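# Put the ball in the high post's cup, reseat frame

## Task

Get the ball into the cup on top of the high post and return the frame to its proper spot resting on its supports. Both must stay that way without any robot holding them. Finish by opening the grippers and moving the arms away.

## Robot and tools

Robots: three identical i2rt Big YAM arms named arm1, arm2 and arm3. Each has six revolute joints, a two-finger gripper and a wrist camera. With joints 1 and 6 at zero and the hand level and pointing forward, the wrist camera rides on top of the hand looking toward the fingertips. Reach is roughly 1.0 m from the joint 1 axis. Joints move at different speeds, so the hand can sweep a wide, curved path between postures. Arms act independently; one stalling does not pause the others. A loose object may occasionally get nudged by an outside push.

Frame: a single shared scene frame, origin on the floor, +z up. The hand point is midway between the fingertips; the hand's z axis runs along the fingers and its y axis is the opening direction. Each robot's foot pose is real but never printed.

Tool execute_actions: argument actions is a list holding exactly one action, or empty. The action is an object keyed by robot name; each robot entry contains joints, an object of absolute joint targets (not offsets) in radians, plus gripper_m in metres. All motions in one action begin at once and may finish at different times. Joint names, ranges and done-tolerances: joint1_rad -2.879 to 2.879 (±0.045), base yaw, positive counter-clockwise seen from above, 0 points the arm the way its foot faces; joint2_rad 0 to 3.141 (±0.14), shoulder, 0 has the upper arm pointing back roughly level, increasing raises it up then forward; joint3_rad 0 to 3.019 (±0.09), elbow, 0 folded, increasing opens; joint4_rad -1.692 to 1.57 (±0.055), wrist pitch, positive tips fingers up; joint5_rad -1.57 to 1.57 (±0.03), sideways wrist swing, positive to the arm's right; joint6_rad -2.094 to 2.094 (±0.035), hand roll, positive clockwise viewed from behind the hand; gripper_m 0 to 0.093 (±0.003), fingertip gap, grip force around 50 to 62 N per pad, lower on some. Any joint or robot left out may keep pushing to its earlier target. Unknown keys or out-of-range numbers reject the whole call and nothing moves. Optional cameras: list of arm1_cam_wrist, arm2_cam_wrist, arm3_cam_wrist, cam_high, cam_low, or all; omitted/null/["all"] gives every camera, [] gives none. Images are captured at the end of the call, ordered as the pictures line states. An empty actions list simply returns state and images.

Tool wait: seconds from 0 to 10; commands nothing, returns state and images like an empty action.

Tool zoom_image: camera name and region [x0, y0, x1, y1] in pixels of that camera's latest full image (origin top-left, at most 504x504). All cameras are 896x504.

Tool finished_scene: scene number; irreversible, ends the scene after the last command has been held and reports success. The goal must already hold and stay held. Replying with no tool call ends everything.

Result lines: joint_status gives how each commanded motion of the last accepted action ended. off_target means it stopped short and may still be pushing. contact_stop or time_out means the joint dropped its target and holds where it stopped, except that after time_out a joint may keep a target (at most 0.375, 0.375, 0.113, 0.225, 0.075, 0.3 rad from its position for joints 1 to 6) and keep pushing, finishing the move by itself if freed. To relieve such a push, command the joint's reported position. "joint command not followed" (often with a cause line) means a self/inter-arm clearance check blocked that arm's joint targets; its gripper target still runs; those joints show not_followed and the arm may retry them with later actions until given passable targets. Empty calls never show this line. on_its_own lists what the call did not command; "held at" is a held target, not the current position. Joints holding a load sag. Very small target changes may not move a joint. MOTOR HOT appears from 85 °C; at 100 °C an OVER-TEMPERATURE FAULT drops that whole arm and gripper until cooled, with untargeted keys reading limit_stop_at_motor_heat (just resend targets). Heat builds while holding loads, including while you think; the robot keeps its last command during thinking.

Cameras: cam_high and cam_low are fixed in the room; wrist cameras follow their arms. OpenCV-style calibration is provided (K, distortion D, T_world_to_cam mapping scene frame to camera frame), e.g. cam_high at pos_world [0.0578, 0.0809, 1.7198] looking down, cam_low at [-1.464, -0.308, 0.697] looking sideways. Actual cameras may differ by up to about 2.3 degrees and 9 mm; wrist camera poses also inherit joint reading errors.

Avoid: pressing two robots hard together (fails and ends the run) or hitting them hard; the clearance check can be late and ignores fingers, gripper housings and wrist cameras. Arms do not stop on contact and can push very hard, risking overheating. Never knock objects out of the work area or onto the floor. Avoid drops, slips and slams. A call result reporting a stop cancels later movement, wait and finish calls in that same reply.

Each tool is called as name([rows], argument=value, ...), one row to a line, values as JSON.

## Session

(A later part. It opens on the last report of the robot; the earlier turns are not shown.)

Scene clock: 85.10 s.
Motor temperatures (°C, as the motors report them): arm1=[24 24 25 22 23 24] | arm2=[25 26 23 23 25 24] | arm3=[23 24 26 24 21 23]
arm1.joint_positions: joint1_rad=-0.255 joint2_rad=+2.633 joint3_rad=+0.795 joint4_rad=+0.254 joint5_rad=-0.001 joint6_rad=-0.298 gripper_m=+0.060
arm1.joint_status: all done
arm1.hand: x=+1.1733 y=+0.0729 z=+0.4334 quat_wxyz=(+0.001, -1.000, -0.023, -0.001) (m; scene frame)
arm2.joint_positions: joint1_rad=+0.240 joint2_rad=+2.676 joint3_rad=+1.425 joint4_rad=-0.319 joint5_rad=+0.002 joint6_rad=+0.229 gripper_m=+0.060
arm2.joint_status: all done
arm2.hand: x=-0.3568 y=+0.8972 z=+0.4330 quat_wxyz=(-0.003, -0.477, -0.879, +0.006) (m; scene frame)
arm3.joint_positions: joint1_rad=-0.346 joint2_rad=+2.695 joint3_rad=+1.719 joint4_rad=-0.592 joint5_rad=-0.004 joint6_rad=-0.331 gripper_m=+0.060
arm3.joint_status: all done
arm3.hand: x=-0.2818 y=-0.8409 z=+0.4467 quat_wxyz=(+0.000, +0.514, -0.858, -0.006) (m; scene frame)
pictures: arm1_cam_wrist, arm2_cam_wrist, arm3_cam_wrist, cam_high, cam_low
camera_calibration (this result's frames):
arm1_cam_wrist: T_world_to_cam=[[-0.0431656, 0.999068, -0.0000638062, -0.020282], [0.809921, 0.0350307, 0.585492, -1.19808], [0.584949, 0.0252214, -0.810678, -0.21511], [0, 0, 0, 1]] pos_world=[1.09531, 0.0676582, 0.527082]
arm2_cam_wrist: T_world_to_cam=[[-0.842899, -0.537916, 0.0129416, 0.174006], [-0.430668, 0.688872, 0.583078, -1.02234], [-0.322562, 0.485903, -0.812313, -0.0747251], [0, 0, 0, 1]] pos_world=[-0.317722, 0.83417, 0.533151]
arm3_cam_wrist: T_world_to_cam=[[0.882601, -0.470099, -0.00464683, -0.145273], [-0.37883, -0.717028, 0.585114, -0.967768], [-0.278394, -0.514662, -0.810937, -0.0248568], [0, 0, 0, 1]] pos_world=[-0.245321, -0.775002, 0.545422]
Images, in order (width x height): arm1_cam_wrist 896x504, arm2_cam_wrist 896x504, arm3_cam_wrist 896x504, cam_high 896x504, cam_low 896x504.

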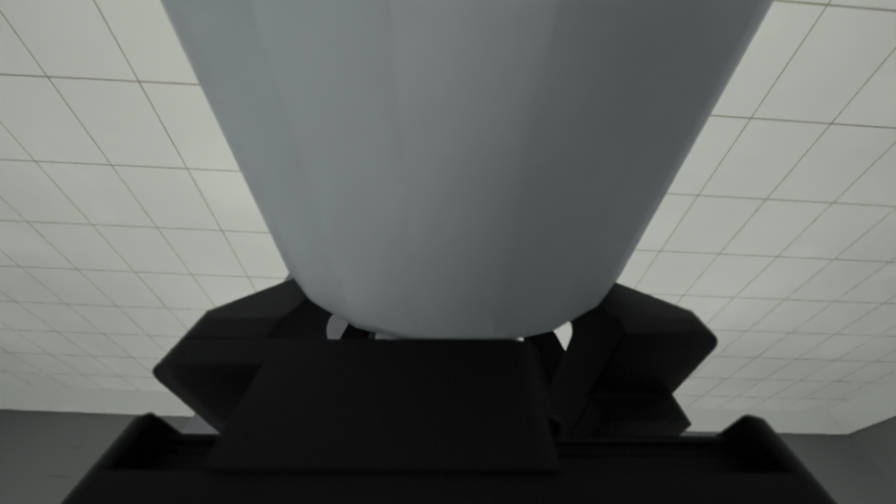

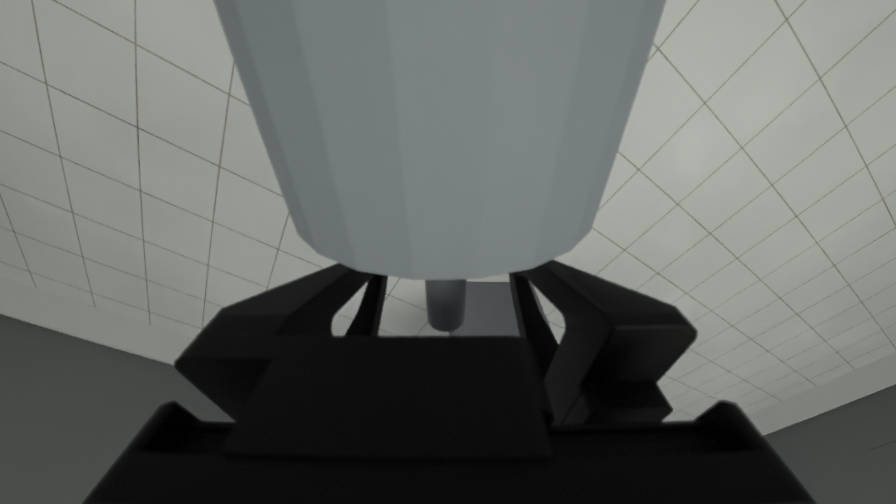

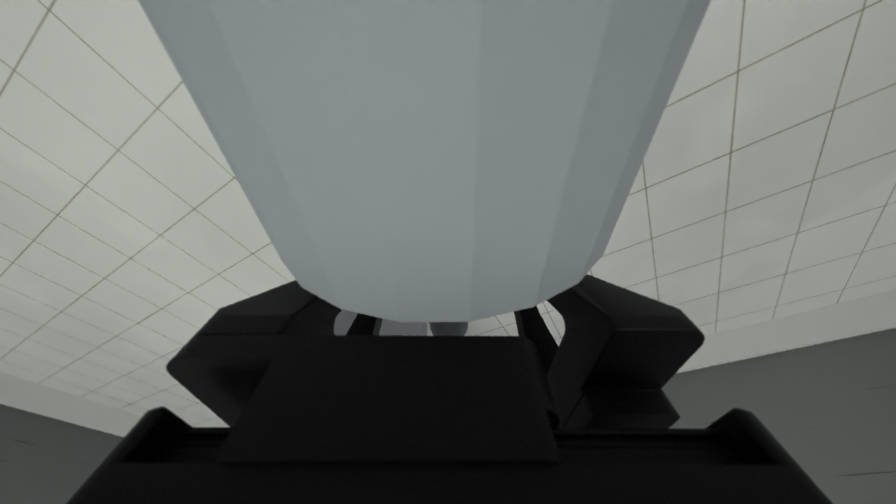

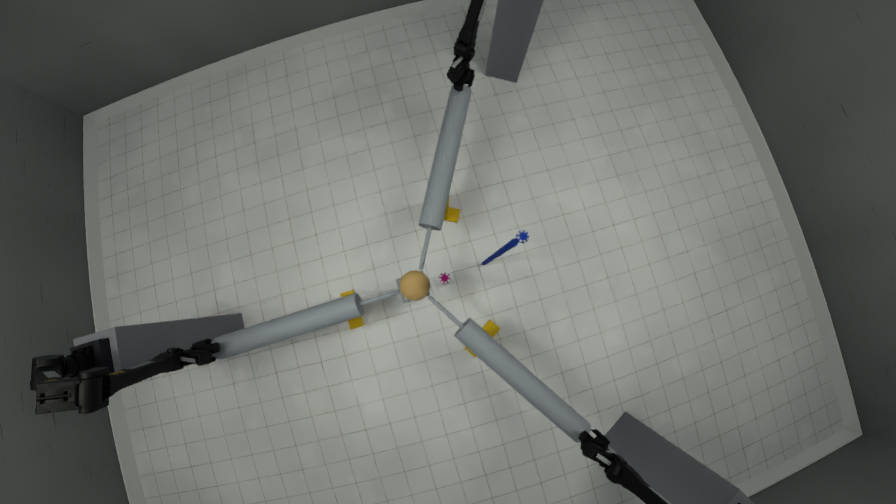

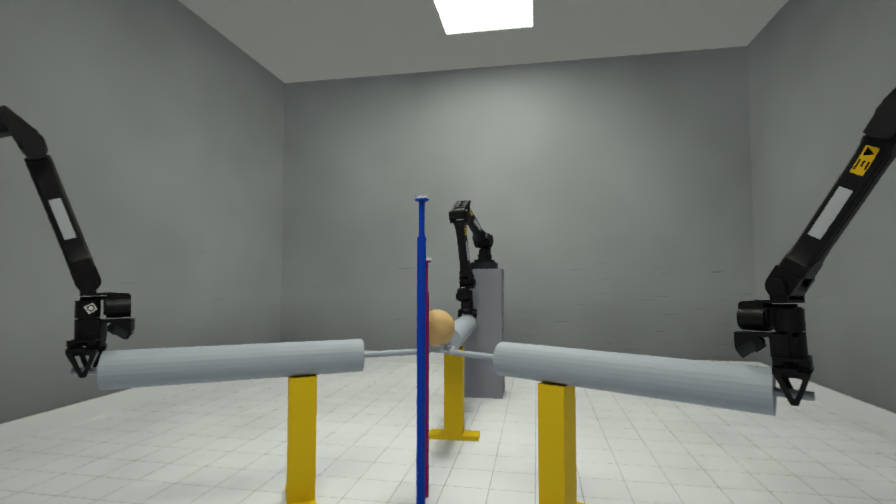

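execute_actions([
  {"arm1":{"joints":{"joint3_rad":0.765}},"arm2":{"joints":{"joint2_rad":2.70}},"arm3":{"joints":{"joint4_rad":-0.64}}},
], cameras=[])

execute_actions([
  {"arm1":{"joints":{"gripper_m":0}},"arm2":{"joints":{"gripper_m":0}},"arm3":{"joints":{"gripper_m":0}}},
], cameras=["arm1_cam_wrist","cam_low"])

execute_actions([
  {"arm1":{"joints":{"joint2_rad":2.54,"joint3_rad":0.715,"joint4_rad":0.24}},"arm2":{"joints":{"joint2_rad":2.61,"joint3_rad":1.375,"joint4_rad":-0.33}},"arm3":{"joints":{"joint2_rad":2.61,"joint3_rad":1.665,"joint4_rad":-0.62}}},
], cameras=["cam_low"])

Scene clock: 96.60 s.
Motor temperatures (°C, as the motors report them): arm1=[24 24 25 22 23 24] | arm2=[25 27 23 23 25 24] | arm3=[23 25 25 24 21 23]
arm1.joint_positions: joint1_rad=-0.255 joint2_rad=+2.633 joint3_rad=+0.782 joint4_rad=+0.262 joint5_rad=-0.001 joint6_rad=-0.298 gripper_m=+0.060
arm1.joint_status: all done
arm1.hand: x=+1.1793 y=+0.0714 z=+0.4347 quat_wxyz=(+0.001, -1.000, -0.023, -0.003) (m; scene frame)
arm2.joint_positions: joint1_rad=+0.240 joint2_rad=+2.676 joint3_rad=+1.425 joint4_rad=-0.319 joint5_rad=+0.002 joint6_rad=+0.229 gripper_m=+0.060
arm2.joint_status: all done
arm2.hand: x=-0.3568 y=+0.8972 z=+0.4330 quat_wxyz=(-0.003, -0.477, -0.879, +0.006) (m; scene frame)
arm3.joint_positions: joint1_rad=-0.346 joint2_rad=+2.695 joint3_rad=+1.719 joint4_rad=-0.629 joint5_rad=-0.004 joint6_rad=-0.331 gripper_m=+0.060
arm3.joint_status: all done
arm3.hand: x=-0.2884 y=-0.8471 z=+0.4468 quat_wxyz=(+0.018, +0.513, -0.858, -0.002) (m; scene frame)
pictures: none
No camera images: the call's "cameras" was empty. Leave "cameras" out to get every camera's image.

Scene clock: 97.23 s.
Motor temperatures (°C, as the motors report them): arm1=[24 24 25 22 23 24] | arm2=[25 27 23 23 25 24] | arm3=[23 25 25 24 21 23]
arm1.joint_positions: joint1_rad=-0.255 joint2_rad=+2.633 joint3_rad=+0.782 joint4_rad=+0.266 joint5_rad=+0.003 joint6_rad=-0.290 gripper_m=+0.018
arm1.joint_status: gripper_m off_target (ended at +0.018, target +0.000)
arm1.hand: x=+1.1786 y=+0.0722 z=+0.4347 quat_wxyz=(+0.003, -1.000, -0.019, -0.002) (m; scene frame)
arm2.joint_positions: joint1_rad=+0.240 joint2_rad=+2.677 joint3_rad=+1.425 joint4_rad=-0.316 joint5_rad=-0.005 joint6_rad=+0.229 gripper_m=+0.019
arm2.joint_status: gripper_m off_target (ended at +0.019, target +0.000)
arm2.hand: x=-0.3558 y=+0.8978 z=+0.4327 quat_wxyz=(-0.005, -0.477, -0.879, +0.003) (m; scene frame)
arm3.joint_positions: joint1_rad=-0.346 joint2_rad=+2.695 joint3_rad=+1.719 joint4_rad=-0.631 joint5_rad=+0.001 joint6_rad=-0.347 gripper_m=+0.019
arm3.joint_status: gripper_m off_target (ended at +0.019, target +0.000)
arm3.hand: x=-0.2881 y=-0.8483 z=+0.4468 quat_wxyz=(+0.019, +0.521, -0.854, +0.001) (m; scene frame)
pictures: arm1_cam_wrist, cam_low
camera_calibration (this result's frames):
arm1_cam_wrist: T_world_to_cam=[[-0.0355458, 0.999363, 0.00317492, -0.0297738], [0.808754, 0.0268995, 0.587532, -1.20205], [0.587073, 0.023452, -0.809194, -0.220141], [0, 0, 0, 1]] pos_world=[1.10034, 0.0672521, 0.528199]
Images, in order (width x height): arm1_cam_wrist 896x504, cam_low 896x504.

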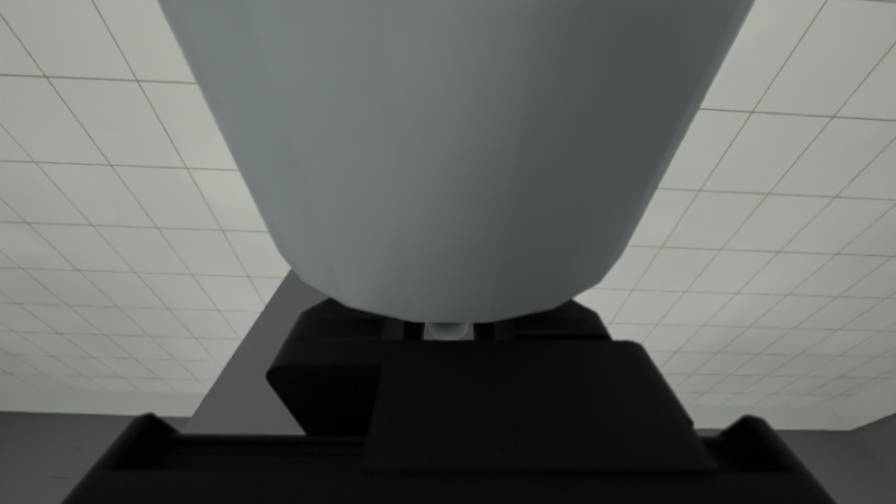

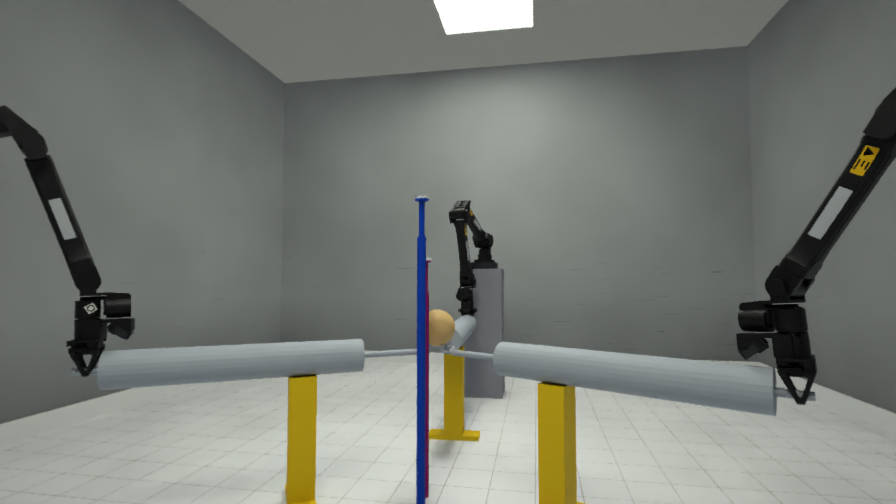

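Scene clock: 98.00 s.
Motor temperatures (°C, as the motors report them): arm1=[24 24 25 22 23 24] | arm2=[25 27 23 23 25 24] | arm3=[23 25 25 24 21 23]
arm1.joint_positions: joint1_rad=-0.255 joint2_rad=+2.567 joint3_rad=+0.747 joint4_rad=+0.254 joint5_rad=-0.001 joint6_rad=-0.290 gripper_m=+0.018
arm1.joint_status: all done
arm1.hand: x=+1.1722 y=+0.0730 z=+0.4553 quat_wxyz=(+0.003, -1.000, -0.019, +0.007) (m; scene frame)
arm2.joint_positions: joint1_rad=+0.228 joint2_rad=+2.637 joint3_rad=+1.386 joint4_rad=-0.316 joint5_rad=-0.003 joint6_rad=+0.223 gripper_m=+0.019
arm2.joint_status: all done
arm2.hand: x=-0.3631 y=+0.8962 z=+0.4475 quat_wxyz=(-0.005, -0.479, -0.878, +0.004) (m; scene frame)
arm3.joint_positions: joint1_rad=-0.343 joint2_rad=+2.665 joint3_rad=+1.676 joint4_rad=-0.606 joint5_rad=-0.003 joint6_rad=-0.347 gripper_m=+0.019
arm3.joint_status: all done
arm3.hand: x=-0.2934 y=-0.8498 z=+0.4550 quat_wxyz=(+0.014, +0.522, -0.853, -0.002) (m; scene frame)
pictures: cam_low
Images, in order (width x height): cam_low 896x504.

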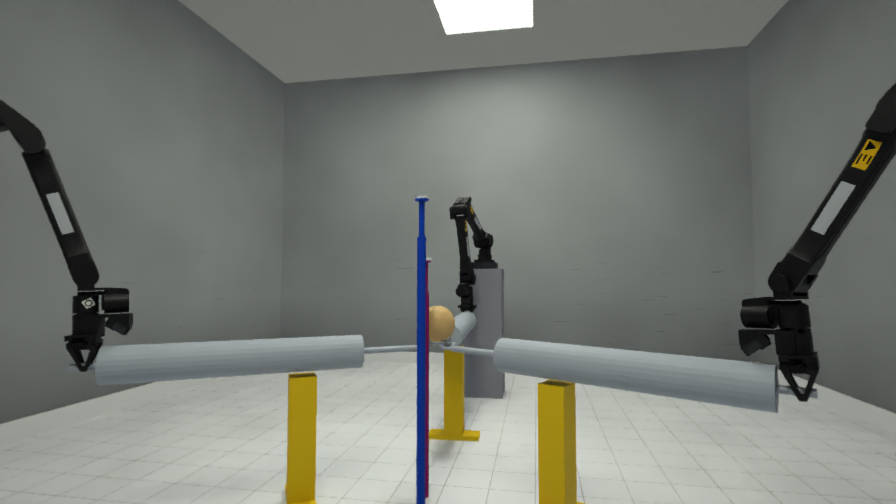

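execute_actions([
  {"arm1":{"joints":{"joint2_rad":2.43,"joint3_rad":0.655,"joint4_rad":0.22}},"arm2":{"joints":{"joint2_rad":2.51,"joint3_rad":1.33,"joint4_rad":-0.36}},"arm3":{"joints":{"joint2_rad":2.51,"joint3_rad":1.615,"joint4_rad":-0.64}}},
], cameras=[])

execute_actions([
  {"arm1":{"joints":{"joint2_rad":2.21,"joint3_rad":0.57,"joint4_rad":0.09}},"arm2":{"joints":{"joint2_rad":2.365,"joint3_rad":1.26,"joint4_rad":-0.435}},"arm3":{"joints":{"joint2_rad":2.385,"joint3_rad":1.565,"joint4_rad":-0.715}}},
], cameras=[])

execute_actions([
  {"arm1":{"joints":{"joint2_rad":1.975,"joint3_rad":0.52,"joint4_rad":-0.09}},"arm2":{"joints":{"joint2_rad":2.225,"joint3_rad":1.22,"joint4_rad":-0.53}},"arm3":{"joints":{"joint2_rad":2.27,"joint3_rad":1.54,"joint4_rad":-0.805}}},
], cameras=["cam_low","cam_high"])

Scene clock: 105.00 s.
Motor temperatures (°C, as the motors report them): arm1=[24 24 25 22 23 24] | arm2=[25 27 22 23 25 24] | arm3=[23 26 25 24 21 23]
arm1.joint_positions: joint1_rad=-0.255 joint2_rad=+2.457 joint3_rad=+0.671 joint4_rad=+0.228 joint5_rad=-0.003 joint6_rad=-0.290 gripper_m=+0.018
arm1.joint_status: all done
arm1.hand: x=+1.1759 y=+0.0716 z=+0.4904 quat_wxyz=(+0.004, -1.000, -0.019, +0.012) (m; scene frame)
arm2.joint_positions: joint1_rad=+0.228 joint2_rad=+2.536 joint3_rad=+1.332 joint4_rad=-0.349 joint5_rad=-0.004 joint6_rad=+0.222 gripper_m=+0.019
arm2.joint_status: all done
arm2.hand: x=-0.3592 y=+0.8926 z=+0.4897 quat_wxyz=(-0.012, -0.479, -0.878, +0.005) (m; scene frame)
arm3.joint_positions: joint1_rad=-0.348 joint2_rad=+2.565 joint3_rad=+1.614 joint4_rad=-0.635 joint5_rad=+0.002 joint6_rad=-0.352 gripper_m=+0.019
arm3.joint_status: all done
arm3.hand: x=-0.2892 y=-0.8520 z=+0.4995 quat_wxyz=(+0.008, +0.522, -0.853, -0.001) (m; scene frame)
pictures: none
No camera images: the call's "cameras" was empty. Leave "cameras" out to get every camera's image.

Scene clock: 105.90 s.
Motor temperatures (°C, as the motors report them): arm1=[24 24 25 22 23 24] | arm2=[25 27 22 23 25 24] | arm3=[23 26 25 24 21 23]
arm1.joint_positions: joint1_rad=-0.255 joint2_rad=+2.234 joint3_rad=+0.575 joint4_rad=+0.101 joint5_rad=-0.001 joint6_rad=-0.290 gripper_m=+0.018
arm1.joint_status: all done
arm1.hand: x=+1.1783 y=+0.0712 z=+0.5527 quat_wxyz=(+0.005, -1.000, -0.019, +0.012) (m; scene frame)
arm2.joint_positions: joint1_rad=+0.228 joint2_rad=+2.382 joint3_rad=+1.263 joint4_rad=-0.426 joint5_rad=-0.004 joint6_rad=+0.221 gripper_m=+0.019
arm2.joint_status: all done
arm2.hand: x=-0.3570 y=+0.8915 z=+0.5542 quat_wxyz=(-0.015, -0.479, -0.878, +0.006) (m; scene frame)
arm3.joint_positions: joint1_rad=-0.351 joint2_rad=+2.435 joint3_rad=+1.560 joint4_rad=-0.713 joint5_rad=+0.001 joint6_rad=-0.355 gripper_m=+0.019
arm3.joint_status: all done
arm3.hand: x=-0.2881 y=-0.8534 z=+0.5617 quat_wxyz=(+0.010, +0.522, -0.853, -0.001) (m; scene frame)
pictures: none
No camera images: the call's "cameras" was empty. Leave "cameras" out to get every camera's image.

Scene clock: 106.83 s.
Motor temperatures (°C, as the motors report them): arm1=[24 24 25 22 23 24] | arm2=[25 27 22 23 25 24] | arm3=[23 26 25 24 21 23]
arm1.joint_positions: joint1_rad=-0.255 joint2_rad=+1.999 joint3_rad=+0.519 joint4_rad=-0.079 joint5_rad=+0.002 joint6_rad=-0.290 gripper_m=+0.018
arm1.joint_status: all done
arm1.hand: x=+1.1788 y=+0.0712 z=+0.6124 quat_wxyz=(+0.006, -1.000, -0.019, +0.010) (m; scene frame)
arm2.joint_positions: joint1_rad=+0.229 joint2_rad=+2.244 joint3_rad=+1.222 joint4_rad=-0.521 joint5_rad=-0.004 joint6_rad=+0.221 gripper_m=+0.019
arm2.joint_status: all done
arm2.hand: x=-0.3559 y=+0.8914 z=+0.6143 quat_wxyz=(-0.017, -0.479, -0.878, +0.006) (m; scene frame)
arm3.joint_positions: joint1_rad=-0.350 joint2_rad=+2.322 joint3_rad=+1.532 joint4_rad=-0.804 joint5_rad=+0.000 joint6_rad=-0.355 gripper_m=+0.019
arm3.joint_status: all done
arm3.hand: x=-0.2893 y=-0.8540 z=+0.6200 quat_wxyz=(+0.013, +0.522, -0.853, -0.001) (m; scene frame)
pictures: cam_high, cam_low
Images, in order (width x height): cam_high 896x504, cam_low 896x504.

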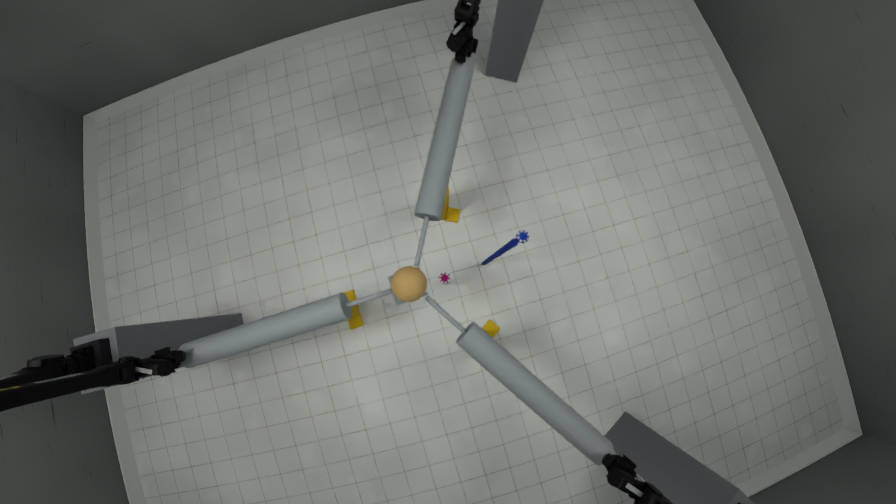

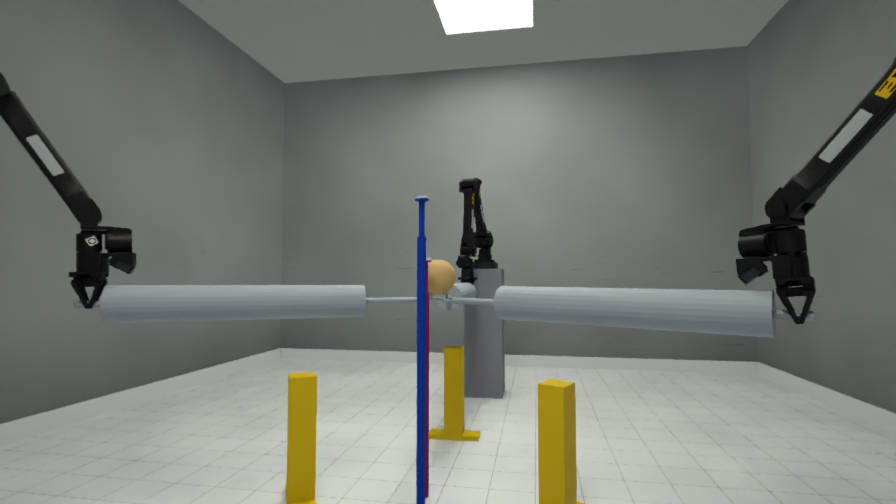

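execute_actions([
  {"arm1":{"joints":{"joint2_rad":1.735,"joint3_rad":0.505,"joint4_rad":-0.31}},"arm2":{"joints":{"joint2_rad":2.10,"joint3_rad":1.205,"joint4_rad":-0.65}},"arm3":{"joints":{"joint2_rad":2.165,"joint3_rad":1.56,"joint4_rad":-0.90}}},
], cameras=[])

execute_actions([
  {"arm1":{"joints":{"joint2_rad":1.51,"joint3_rad":0.545,"joint4_rad":-0.56}},"arm2":{"joints":{"joint2_rad":1.985,"joint3_rad":1.23,"joint4_rad":-0.78}},"arm3":{"joints":{"joint2_rad":2.075,"joint3_rad":1.60,"joint4_rad":-1.015}}},
], cameras=[])

execute_actions([
  {"arm1":{"joints":{"joint2_rad":1.33,"joint3_rad":0.605,"joint4_rad":-0.80}},"arm2":{"joints":{"joint2_rad":1.88,"joint3_rad":1.265,"joint4_rad":-0.915}},"arm3":{"joints":{"joint2_rad":2.0,"joint3_rad":1.65,"joint4_rad":-1.14}}},
], cameras=[])

execute_actions([
  {"arm1":{"joints":{"joint2_rad":1.20,"joint3_rad":0.695,"joint4_rad":-1.02}},"arm2":{"joints":{"joint2_rad":1.795,"joint3_rad":1.32,"joint4_rad":-1.06}},"arm3":{"joints":{"joint2_rad":1.94,"joint3_rad":1.725,"joint4_rad":-1.27}}},
], cameras=["cam_low","cam_high"])

Scene clock: 116.20 s.
Motor temperatures (°C, as the motors report them): arm1=[24 24 24 22 23 24] | arm2=[25 28 23 23 25 24] | arm3=[23 27 26 24 21 23]
arm1.joint_positions: joint1_rad=-0.255 joint2_rad=+1.759 joint3_rad=+0.497 joint4_rad=-0.299 joint5_rad=+0.008 joint6_rad=-0.290 gripper_m=+0.018
arm1.joint_status: all done
arm1.hand: x=+1.1799 y=+0.0717 z=+0.6720 quat_wxyz=(+0.008, -1.000, -0.019, +0.009) (m; scene frame)
arm2.joint_positions: joint1_rad=+0.229 joint2_rad=+2.118 joint3_rad=+1.211 joint4_rad=-0.639 joint5_rad=-0.006 joint6_rad=+0.221 gripper_m=+0.019
arm2.joint_status: all done
arm2.hand: x=-0.3550 y=+0.8915 z=+0.6738 quat_wxyz=(-0.016, -0.479, -0.878, +0.005) (m; scene frame)
arm3.joint_positions: joint1_rad=-0.349 joint2_rad=+2.223 joint3_rad=+1.532 joint4_rad=-0.908 joint5_rad=-0.001 joint6_rad=-0.355 gripper_m=+0.019
arm3.joint_status: all done
arm3.hand: x=-0.2892 y=-0.8538 z=+0.6771 quat_wxyz=(+0.015, +0.522, -0.853, -0.001) (m; scene frame)
pictures: none
No camera images: the call's "cameras" was empty. Leave "cameras" out to get every camera's image.

Scene clock: 117.13 s.
Motor temperatures (°C, as the motors report them): arm1=[24 24 25 22 23 24] | arm2=[25 28 23 23 25 24] | arm3=[23 27 26 24 21 23]
arm1.joint_positions: joint1_rad=-0.255 joint2_rad=+1.530 joint3_rad=+0.517 joint4_rad=-0.541 joint5_rad=+0.006 joint6_rad=-0.290 gripper_m=+0.018
arm1.joint_status: all done
arm1.hand: x=+1.1782 y=+0.0717 z=+0.7338 quat_wxyz=(+0.009, -1.000, -0.019, +0.012) (m; scene frame)
arm2.joint_positions: joint1_rad=+0.228 joint2_rad=+1.998 joint3_rad=+1.211 joint4_rad=-0.757 joint5_rad=-0.004 joint6_rad=+0.221 gripper_m=+0.019
arm2.joint_status: all done
arm2.hand: x=-0.3566 y=+0.8928 z=+0.7327 quat_wxyz=(-0.016, -0.479, -0.878, +0.006) (m; scene frame)
arm3.joint_positions: joint1_rad=-0.344 joint2_rad=+2.123 joint3_rad=+1.534 joint4_rad=-1.011 joint5_rad=-0.006 joint6_rad=-0.353 gripper_m=+0.019
arm3.joint_status: all done
arm3.hand: x=-0.2946 y=-0.8540 z=+0.7356 quat_wxyz=(+0.016, +0.524, -0.852, -0.003) (m; scene frame)
pictures: none
No camera images: the call's "cameras" was empty. Leave "cameras" out to get every camera's image.

Scene clock: 118.13 s.
Motor temperatures (°C, as the motors report them): arm1=[24 24 25 22 23 24] | arm2=[25 28 23 23 25 24] | arm3=[23 27 27 24 21 23]
arm1.joint_positions: joint1_rad=-0.255 joint2_rad=+1.345 joint3_rad=+0.566 joint4_rad=-0.774 joint5_rad=+0.009 joint6_rad=-0.290 gripper_m=+0.018
arm1.joint_status: all done
arm1.hand: x=+1.1800 y=+0.0715 z=+0.7925 quat_wxyz=(+0.010, -1.000, -0.019, +0.013) (m; scene frame)
arm2.joint_positions: joint1_rad=+0.228 joint2_rad=+1.893 joint3_rad=+1.235 joint4_rad=-0.877 joint5_rad=-0.004 joint6_rad=+0.221 gripper_m=+0.019
arm2.joint_status: all done
arm2.hand: x=-0.3560 y=+0.8930 z=+0.7907 quat_wxyz=(-0.021, -0.479, -0.878, +0.007) (m; scene frame)
arm3.joint_positions: joint1_rad=-0.343 joint2_rad=+2.051 joint3_rad=+1.577 joint4_rad=-1.136 joint5_rad=-0.008 joint6_rad=-0.353 gripper_m=+0.019
arm3.joint_status: all done
arm3.hand: x=-0.2960 y=-0.8544 z=+0.7915 quat_wxyz=(+0.021, +0.524, -0.851, -0.004) (m; scene frame)
pictures: none
No camera images: the call's "cameras" was empty. Leave "cameras" out to get every camera's image.

Scene clock: 119.13 s.
Motor temperatures (°C, as the motors report them): arm1=[24 24 25 22 23 24] | arm2=[25 28 23 23 25 24] | arm3=[23 27 27 24 21 23]
arm1.joint_positions: joint1_rad=-0.255 joint2_rad=+1.217 joint3_rad=+0.645 joint4_rad=-0.988 joint5_rad=+0.012 joint6_rad=-0.290 gripper_m=+0.018
arm1.joint_status: all done
arm1.hand: x=+1.1817 y=+0.0714 z=+0.8489 quat_wxyz=(+0.011, -1.000, -0.019, +0.009) (m; scene frame)
arm2.joint_positions: joint1_rad=+0.228 joint2_rad=+1.814 joint3_rad=+1.290 joint4_rad=-1.010 joint5_rad=-0.004 joint6_rad=+0.221 gripper_m=+0.019
arm2.joint_status: all done
arm2.hand: x=-0.3551 y=+0.8927 z=+0.8469 quat_wxyz=(-0.021, -0.479, -0.878, +0.007) (m; scene frame)
arm3.joint_positions: joint1_rad=-0.343 joint2_rad=+1.992 joint3_rad=+1.644 joint4_rad=-1.270 joint5_rad=-0.011 joint6_rad=-0.353 gripper_m=+0.019
arm3.joint_status: all done
arm3.hand: x=-0.2971 y=-0.8553 z=+0.8487 quat_wxyz=(+0.026, +0.524, -0.851, -0.004) (m; scene frame)
pictures: cam_high, cam_low
Images, in order (width x height): cam_high 896x504, cam_low 896x504.

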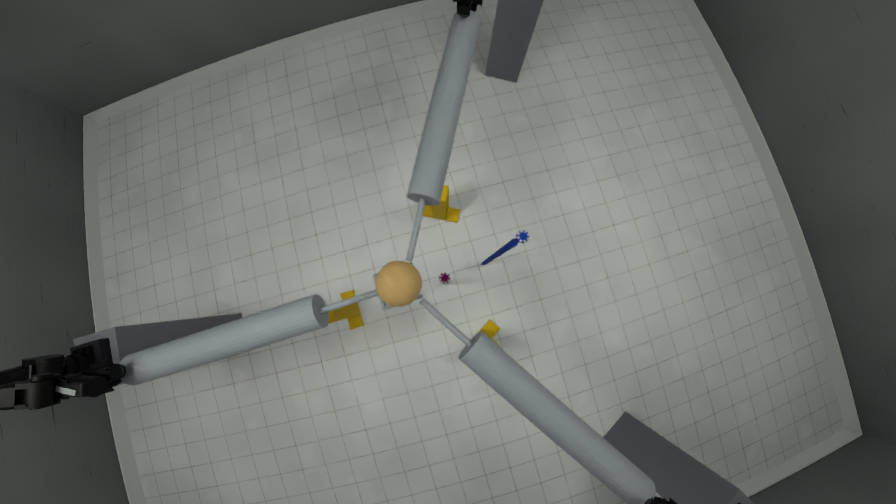

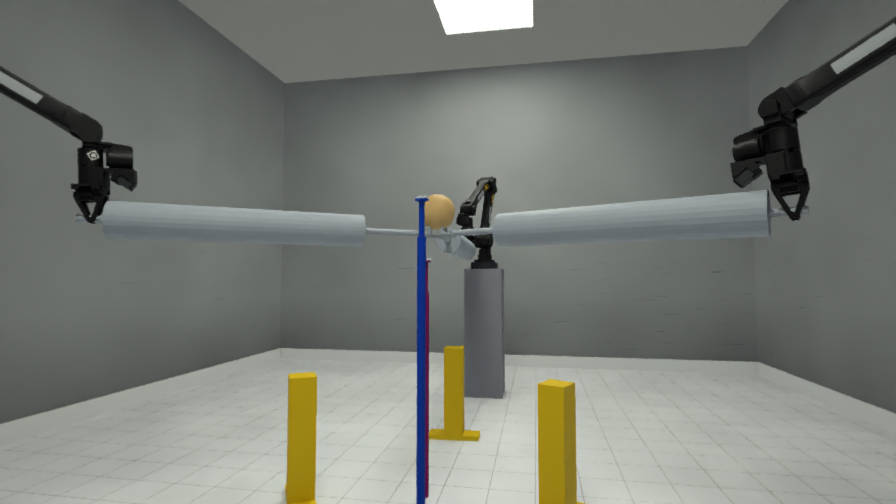

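execute_actions([
  {"arm1":{"joints":{"joint1_rad":-0.18,"joint2_rad":1.35,"joint3_rad":0.955,"joint4_rad":-1.13,"joint6_rad":-0.215}},"arm2":{"joints":{"joint1_rad":0.11,"joint2_rad":1.652,"joint3_rad":1.23,"joint4_rad":-1.135,"joint6_rad":0.10}},"arm3":{"joints":{"joint1_rad":-0.25,"joint2_rad":1.76,"joint3_rad":1.535,"joint4_rad":-1.28,"joint6_rad":-0.25}}},
], cameras=[])

execute_actions([
  {"arm1":{"joints":{"joint1_rad":-0.13,"joint2_rad":1.48,"joint3_rad":1.23,"joint4_rad":-1.275,"joint6_rad":-0.165}},"arm2":{"joints":{"joint1_rad":-0.032,"joint2_rad":1.517,"joint3_rad":1.21,"joint4_rad":-1.245,"joint6_rad":-0.04}},"arm3":{"joints":{"joint1_rad":-0.15,"joint2_rad":1.60,"joint3_rad":1.45,"joint4_rad":-1.365,"joint6_rad":-0.15}}},
], cameras=[])

execute_actions([
  {"arm1":{"joints":{"joint1_rad":-0.095,"joint2_rad":1.655,"joint3_rad":1.44,"joint4_rad":-1.305,"joint6_rad":-0.13}},"arm2":{"joints":{"joint1_rad":-0.195,"joint2_rad":1.452,"joint3_rad":1.135,"joint4_rad":-1.23,"joint6_rad":-0.205}},"arm3":{"joints":{"joint1_rad":-0.026,"joint2_rad":1.487,"joint3_rad":1.315,"joint4_rad":-1.335,"joint6_rad":-0.026}}},
], cameras=["cam_low","cam_high"])

Scene clock: 136.30 s.
Motor temperatures (°C, as the motors report them): arm1=[24 24 28 22 24 24] | arm2=[25 27 26 23 25 24] | arm3=[23 27 33 24 22 23]
arm1.joint_positions: joint1_rad=-0.201 joint2_rad=+1.365 joint3_rad=+0.890 joint4_rad=-1.108 joint5_rad=+0.010 joint6_rad=-0.230 gripper_m=+0.018
arm1.joint_status: all done
arm1.hand: x=+1.1105 y=+0.0695 z=+0.8873 quat_wxyz=(+0.007, -1.000, -0.017, -0.002) (m; scene frame)
arm2.joint_positions: joint1_rad=+0.120 joint2_rad=+1.669 joint3_rad=+1.226 joint4_rad=-1.125 joint5_rad=-0.004 joint6_rad=+0.109 gripper_m=+0.019
arm2.joint_status: all done
arm2.hand: x=-0.4260 y=+0.8914 z=+0.8926 quat_wxyz=(-0.004, -0.477, -0.879, +0.003) (m; scene frame)
arm3.joint_positions: joint1_rad=-0.248 joint2_rad=+1.802 joint3_rad=+1.507 joint4_rad=-1.304 joint5_rad=-0.007 joint6_rad=-0.260 gripper_m=+0.019
arm3.joint_status: all done
arm3.hand: x=-0.3710 y=-0.8570 z=+0.9035 quat_wxyz=(+0.016, +0.525, -0.851, -0.002) (m; scene frame)
pictures: none
No camera images: the call's "cameras" was empty. Leave "cameras" out to get every camera's image.

Scene clock: 137.53 s.
Motor temperatures (°C, as the motors report them): arm1=[24 24 29 22 24 24] | arm2=[25 27 26 23 25 24] | arm3=[23 27 33 24 22 23]
arm1.joint_positions: joint1_rad=-0.145 joint2_rad=+1.500 joint3_rad=+1.157 joint4_rad=-1.254 joint5_rad=+0.010 joint6_rad=-0.174 gripper_m=+0.018
arm1.joint_status: all done
arm1.hand: x=+1.0400 y=+0.0598 z=+0.9322 quat_wxyz=(+0.006, -1.000, -0.016, -0.009) (m; scene frame)
arm2.joint_positions: joint1_rad=-0.021 joint2_rad=+1.534 joint3_rad=+1.206 joint4_rad=-1.233 joint5_rad=+0.000 joint6_rad=-0.033 gripper_m=+0.019
arm2.joint_status: all done
arm2.hand: x=-0.4977 y=+0.8809 z=+0.9442 quat_wxyz=(-0.007, -0.477, -0.879, +0.007) (m; scene frame)
arm3.joint_positions: joint1_rad=-0.150 joint2_rad=+1.628 joint3_rad=+1.418 joint4_rad=-1.388 joint5_rad=-0.009 joint6_rad=-0.163 gripper_m=+0.019
arm3.joint_status: all done
arm3.hand: x=-0.4440 y=-0.8687 z=+0.9564 quat_wxyz=(+0.016, +0.525, -0.851, -0.002) (m; scene frame)
pictures: none
No camera images: the call's "cameras" was empty. Leave "cameras" out to get every camera's image.

Scene clock: 138.47 s.
Motor temperatures (°C, as the motors report them): arm1=[24 24 29 22 24 24] | arm2=[25 27 26 23 25 24] | arm3=[23 27 33 24 22 23]
arm1.joint_positions: joint1_rad=-0.115 joint2_rad=+1.688 joint3_rad=+1.368 joint4_rad=-1.284 joint5_rad=+0.009 joint6_rad=-0.145 gripper_m=+0.018
arm1.joint_status: all done
arm1.hand: x=+0.9669 y=+0.0555 z=+0.9268 quat_wxyz=(+0.006, -1.000, -0.017, -0.012) (m; scene frame)
arm2.joint_positions: joint1_rad=-0.185 joint2_rad=+1.483 joint3_rad=+1.126 joint4_rad=-1.222 joint5_rad=-0.005 joint6_rad=-0.197 gripper_m=+0.019
arm2.joint_status: all done
arm2.hand: x=-0.5718 y=+0.8748 z=+0.9362 quat_wxyz=(-0.001, -0.476, -0.879, +0.000) (m; scene frame)
arm3.joint_positions: joint1_rad=-0.022 joint2_rad=+1.533 joint3_rad=+1.280 joint4_rad=-1.361 joint5_rad=-0.008 joint6_rad=-0.037 gripper_m=+0.019
arm3.joint_status: all done
arm3.hand: x=-0.5165 y=-0.8745 z=+0.9481 quat_wxyz=(+0.022, +0.526, -0.850, +0.003) (m; scene frame)
pictures: cam_high, cam_low
Images, in order (width x height): cam_high 896x504, cam_low 896x504.

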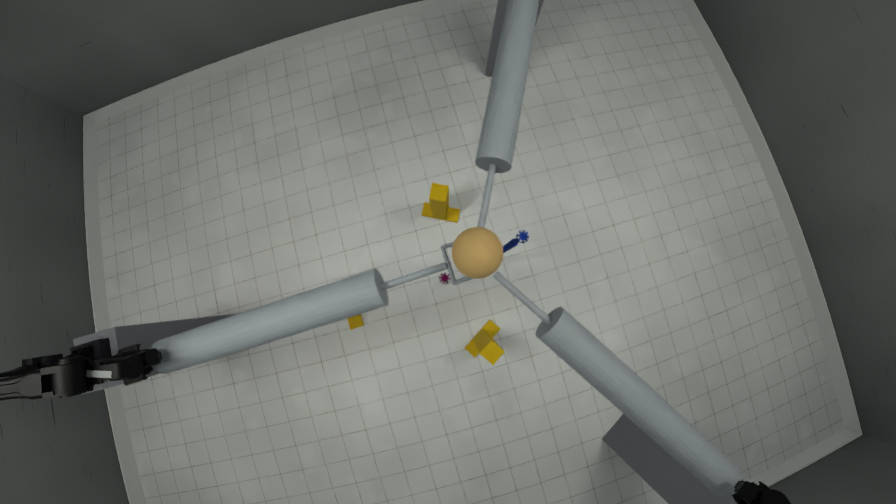

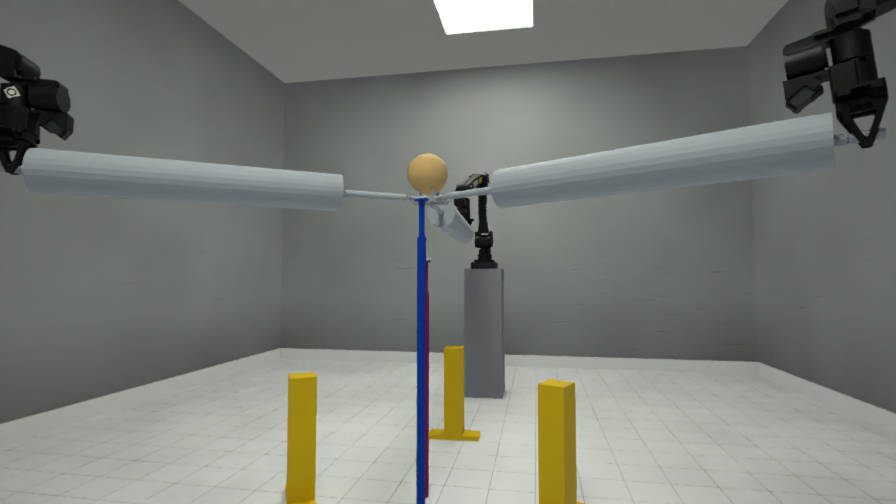

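execute_actions([
  {"arm1":{"joints":{"joint1_rad":-0.065,"joint2_rad":1.81,"joint3_rad":1.70,"joint4_rad":-1.375,"joint6_rad":-0.10}},"arm2":{"joints":{"joint1_rad":-0.376,"joint2_rad":1.41,"joint3_rad":1.105,"joint4_rad":-1.23,"joint6_rad":-0.385}},"arm3":{"joints":{"joint1_rad":0.12,"joint2_rad":1.385,"joint3_rad":1.215,"joint4_rad":-1.335,"joint6_rad":0.125}}},
], cameras=[])

execute_actions([
  {"arm1":{"joints":{"joint1_rad":-0.045,"joint2_rad":2.0,"joint3_rad":2.0,"joint4_rad":-1.48,"joint6_rad":-0.08}},"arm2":{"joints":{"joint1_rad":-0.56,"joint6_rad":-0.57}},"arm3":{"joints":{"joint1_rad":0.295,"joint2_rad":1.32,"joint3_rad":1.15,"joint6_rad":0.30}}},
], cameras=["cam_low","cam_high"])

zoom_image(camera="cam_low", region=[370, 120, 490, 240])

zoom_image(camera="cam_high", region=[470, 170, 590, 290])

Scene clock: 147.20 s.
Motor temperatures (°C, as the motors report them): arm1=[24 25 31 22 24 24] | arm2=[25 27 26 23 25 24] | arm3=[23 26 32 24 22 23]
arm1.joint_positions: joint1_rad=-0.082 joint2_rad=+1.846 joint3_rad=+1.616 joint4_rad=-1.357 joint5_rad=+0.010 joint6_rad=-0.112 gripper_m=+0.018
arm1.joint_status: all done
arm1.hand: x=+0.8954 y=+0.0449 z=+0.9385 quat_wxyz=(+0.008, -1.000, -0.017, -0.003) (m; scene frame)
arm2.joint_positions: joint1_rad=-0.363 joint2_rad=+1.440 joint3_rad=+1.096 joint4_rad=-1.222 joint5_rad=-0.009 joint6_rad=-0.376 gripper_m=+0.019
arm2.joint_status: all done
arm2.hand: x=-0.6436 y=+0.8651 z=+0.9423 quat_wxyz=(-0.008, -0.476, -0.879, +0.004) (m; scene frame)
arm3.joint_positions: joint1_rad=+0.126 joint2_rad=+1.425 joint3_rad=+1.180 joint4_rad=-1.365 joint5_rad=-0.015 joint6_rad=+0.112 gripper_m=+0.019
arm3.joint_status: all done
arm3.hand: x=-0.5900 y=-0.8849 z=+0.9550 quat_wxyz=(+0.021, +0.526, -0.850, +0.002) (m; scene frame)
pictures: none
No camera images: the call's "cameras" was empty. Leave "cameras" out to get every camera's image.

Scene clock: 148.30 s.
Motor temperatures (°C, as the motors report them): arm1=[24 25 31 22 24 24] | arm2=[25 27 26 23 25 24] | arm3=[23 26 32 24 22 23]
arm1.joint_positions: joint1_rad=-0.066 joint2_rad=+2.044 joint3_rad=+1.916 joint4_rad=-1.463 joint5_rad=+0.009 joint6_rad=-0.097 gripper_m=+0.018
arm1.joint_status: all done
arm1.hand: x=+0.8241 y=+0.0402 z=+0.9373 quat_wxyz=(+0.007, -1.000, -0.017, -0.005) (m; scene frame)
arm2.joint_positions: joint1_rad=-0.545 joint2_rad=+1.440 joint3_rad=+1.093 joint4_rad=-1.227 joint5_rad=-0.007 joint6_rad=-0.559 gripper_m=+0.019
arm2.joint_status: all done
arm2.hand: x=-0.7163 y=+0.8591 z=+0.9413 quat_wxyz=(-0.005, -0.476, -0.880, +0.001) (m; scene frame)
arm3.joint_positions: joint1_rad=+0.301 joint2_rad=+1.364 joint3_rad=+1.114 joint4_rad=-1.363 joint5_rad=-0.022 joint6_rad=+0.285 gripper_m=+0.019
arm3.joint_status: all done
arm3.hand: x=-0.6623 y=-0.8913 z=+0.9535 quat_wxyz=(+0.024, +0.526, -0.850, +0.005) (m; scene frame)
pictures: cam_high, cam_low
Images, in order (width x height): cam_high 896x504, cam_low 896x504.

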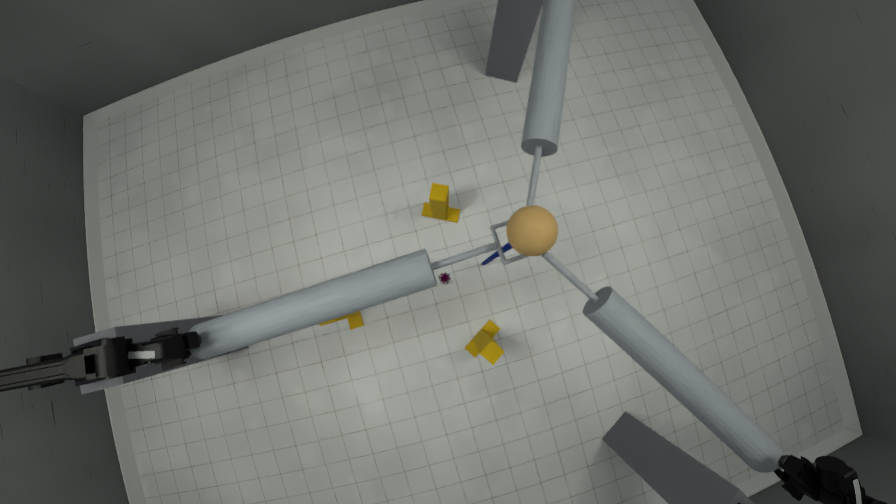

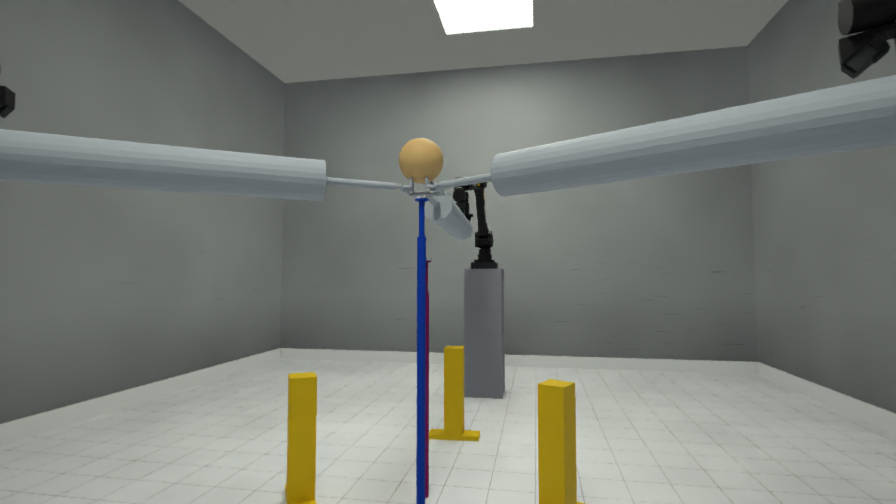

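Region (370, 120, 490, 240) of cam_low's 896x504 image, scaled by 4.200, with more detail than that image has.

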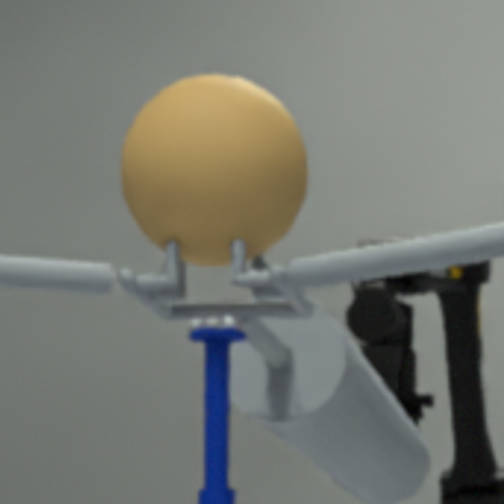

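Region (470, 170, 590, 290) of cam_high's 896x504 image, scaled by 4.200, with more detail than that image has.

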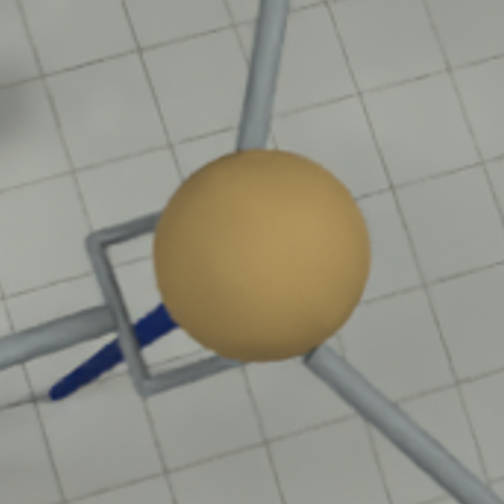

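execute_actions([
  {"arm1":{"joints":{"joint1_rad":-0.039,"joint2_rad":2.024,"joint3_rad":1.925,"joint4_rad":-1.40}},"arm2":{"joints":{"joint1_rad":-0.575,"joint2_rad":1.472,"joint3_rad":1.069,"joint4_rad":-1.15,"joint6_rad":-0.583}},"arm3":{"joints":{"joint1_rad":0.31,"joint2_rad":1.335,"joint3_rad":1.087,"joint4_rad":-1.27,"joint6_rad":0.315}}},
], cameras=["cam_low","cam_high"])

zoom_image(camera="cam_low", region=[370, 120, 490, 240])

zoom_image(camera="cam_high", region=[470, 170, 590, 290])

Scene clock: 162.37 s.
Motor temperatures (°C, as the motors report them): arm1=[24 26 33 22 24 24] | arm2=[25 27 26 23 25 24] | arm3=[23 25 32 24 22 23]
arm1.joint_positions: joint1_rad=-0.063 joint2_rad=+2.055 joint3_rad=+1.903 joint4_rad=-1.429 joint5_rad=+0.005 joint6_rad=-0.096 gripper_m=+0.018
arm1.joint_status: all done
arm1.hand: x=+0.8195 y=+0.0381 z=+0.9256 quat_wxyz=(+0.006, -1.000, -0.018, -0.001) (m; scene frame)
arm2.joint_positions: joint1_rad=-0.556 joint2_rad=+1.491 joint3_rad=+1.063 joint4_rad=-1.163 joint5_rad=-0.004 joint6_rad=-0.572 gripper_m=+0.019
arm2.joint_status: all done
arm2.hand: x=-0.7214 y=+0.8549 z=+0.9112 quat_wxyz=(+0.001, -0.475, -0.880, -0.005) (m; scene frame)
arm3.joint_positions: joint1_rad=+0.306 joint2_rad=+1.364 joint3_rad=+1.060 joint4_rad=-1.307 joint5_rad=-0.019 joint6_rad=+0.292 gripper_m=+0.019
arm3.joint_status: all done
arm3.hand: x=-0.6646 y=-0.8961 z=+0.9335 quat_wxyz=(+0.022, +0.526, -0.850, +0.005) (m; scene frame)
pictures: cam_high, cam_low
Images, in order (width x height): cam_high 896x504, cam_low 896x504.

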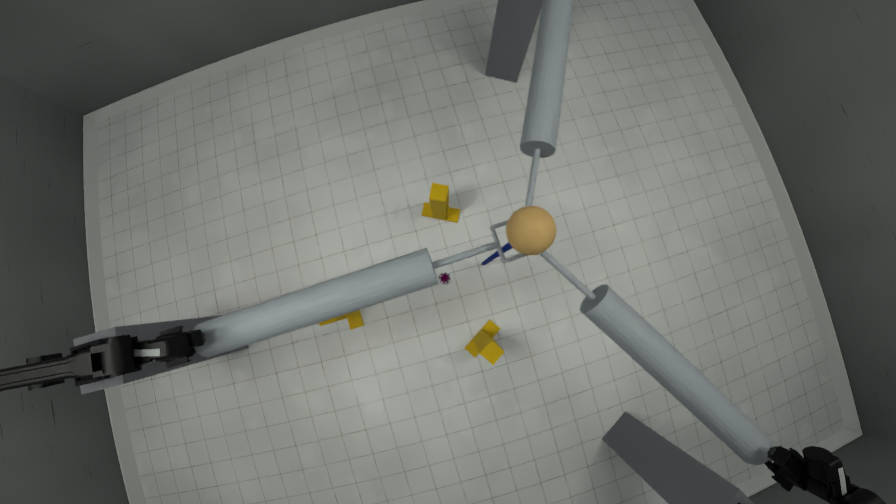

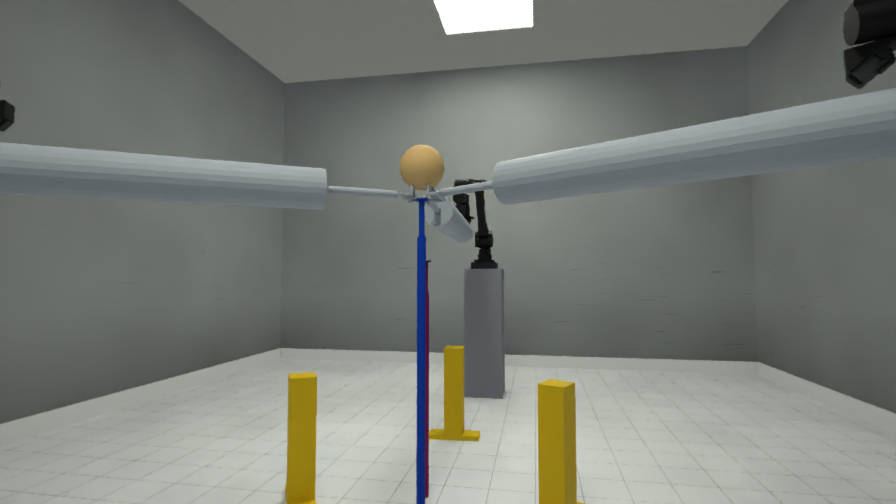

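Region (370, 120, 490, 240) of cam_low's 896x504 image, scaled by 4.200, with more detail than that image has.

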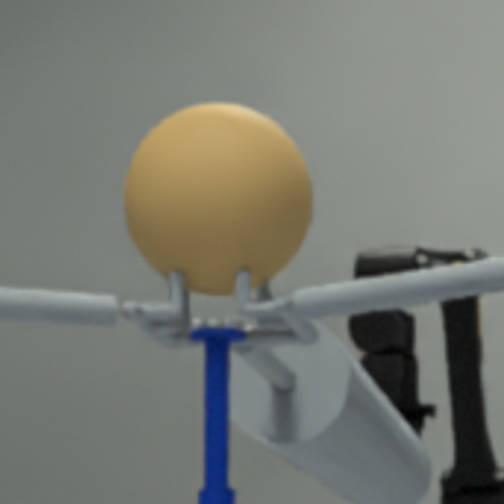

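Region (470, 170, 590, 290) of cam_high's 896x504 image, scaled by 4.200, with more detail than that image has.

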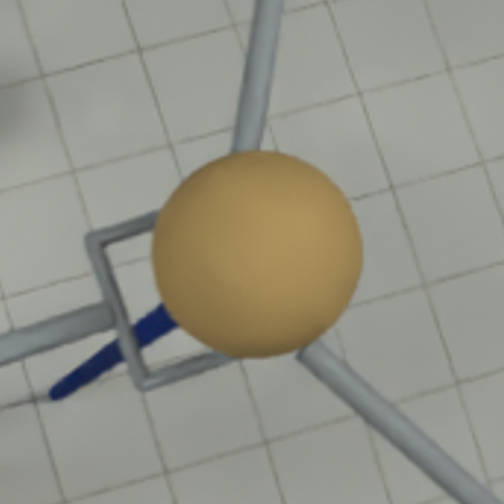

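execute_actions([
  {"arm1":{"joints":{"joint3_rad":1.845,"joint4_rad":-1.30}},"arm2":{"joints":{"joint3_rad":1.013,"joint4_rad":-1.06}},"arm3":{"joints":{"joint3_rad":1.011,"joint4_rad":-1.155}}},
], cameras=["cam_low"])

zoom_image(camera="cam_low", region=[370, 120, 490, 240])

Scene clock: 167.67 s.
Motor temperatures (°C, as the motors report them): arm1=[24 27 32 22 23 24] | arm2=[25 27 26 23 25 24] | arm3=[23 25 31 24 22 23]
arm1.joint_positions: joint1_rad=-0.063 joint2_rad=+2.062 joint3_rad=+1.827 joint4_rad=-1.328 joint5_rad=+0.005 joint6_rad=-0.096 gripper_m=+0.018
arm1.joint_status: all done
arm1.hand: x=+0.8186 y=+0.0379 z=+0.8934 quat_wxyz=(+0.006, -1.000, -0.018, +0.009) (m; scene frame)
arm2.joint_positions: joint1_rad=-0.556 joint2_rad=+1.491 joint3_rad=+1.015 joint4_rad=-1.081 joint5_rad=-0.006 joint6_rad=-0.573 gripper_m=+0.019
arm2.joint_status: all done
arm2.hand: x=-0.7210 y=+0.8546 z=+0.8945 quat_wxyz=(-0.009, -0.475, -0.880, +0.009) (m; scene frame)
arm3.joint_positions: joint1_rad=+0.306 joint2_rad=+1.364 joint3_rad=+0.991 joint4_rad=-1.199 joint5_rad=-0.013 joint6_rad=+0.292 gripper_m=+0.019
arm3.joint_status: all done
arm3.hand: x=-0.6636 y=-0.8956 z=+0.9083 quat_wxyz=(+0.007, +0.526, -0.850, -0.007) (m; scene frame)
pictures: cam_low
Images, in order (width x height): cam_low 896x504.

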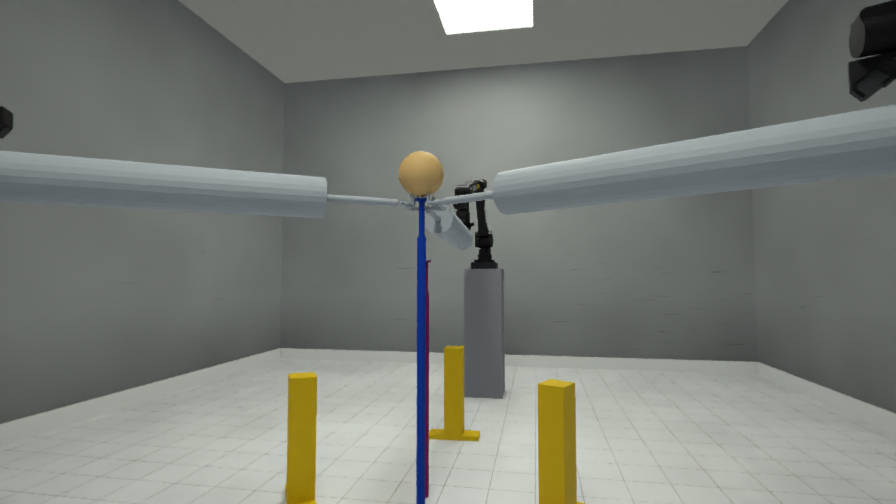

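Region (370, 120, 490, 240) of cam_low's 896x504 image, scaled by 4.200, with more detail than that image has.

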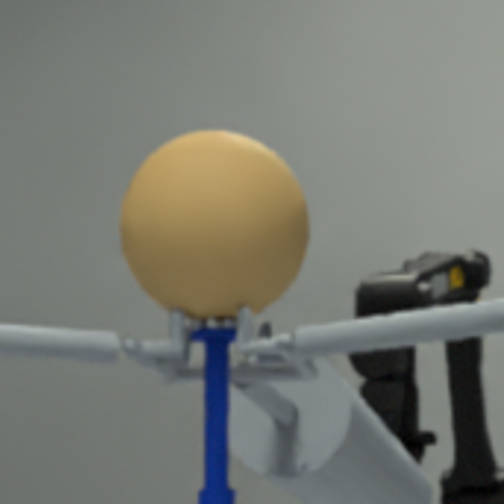

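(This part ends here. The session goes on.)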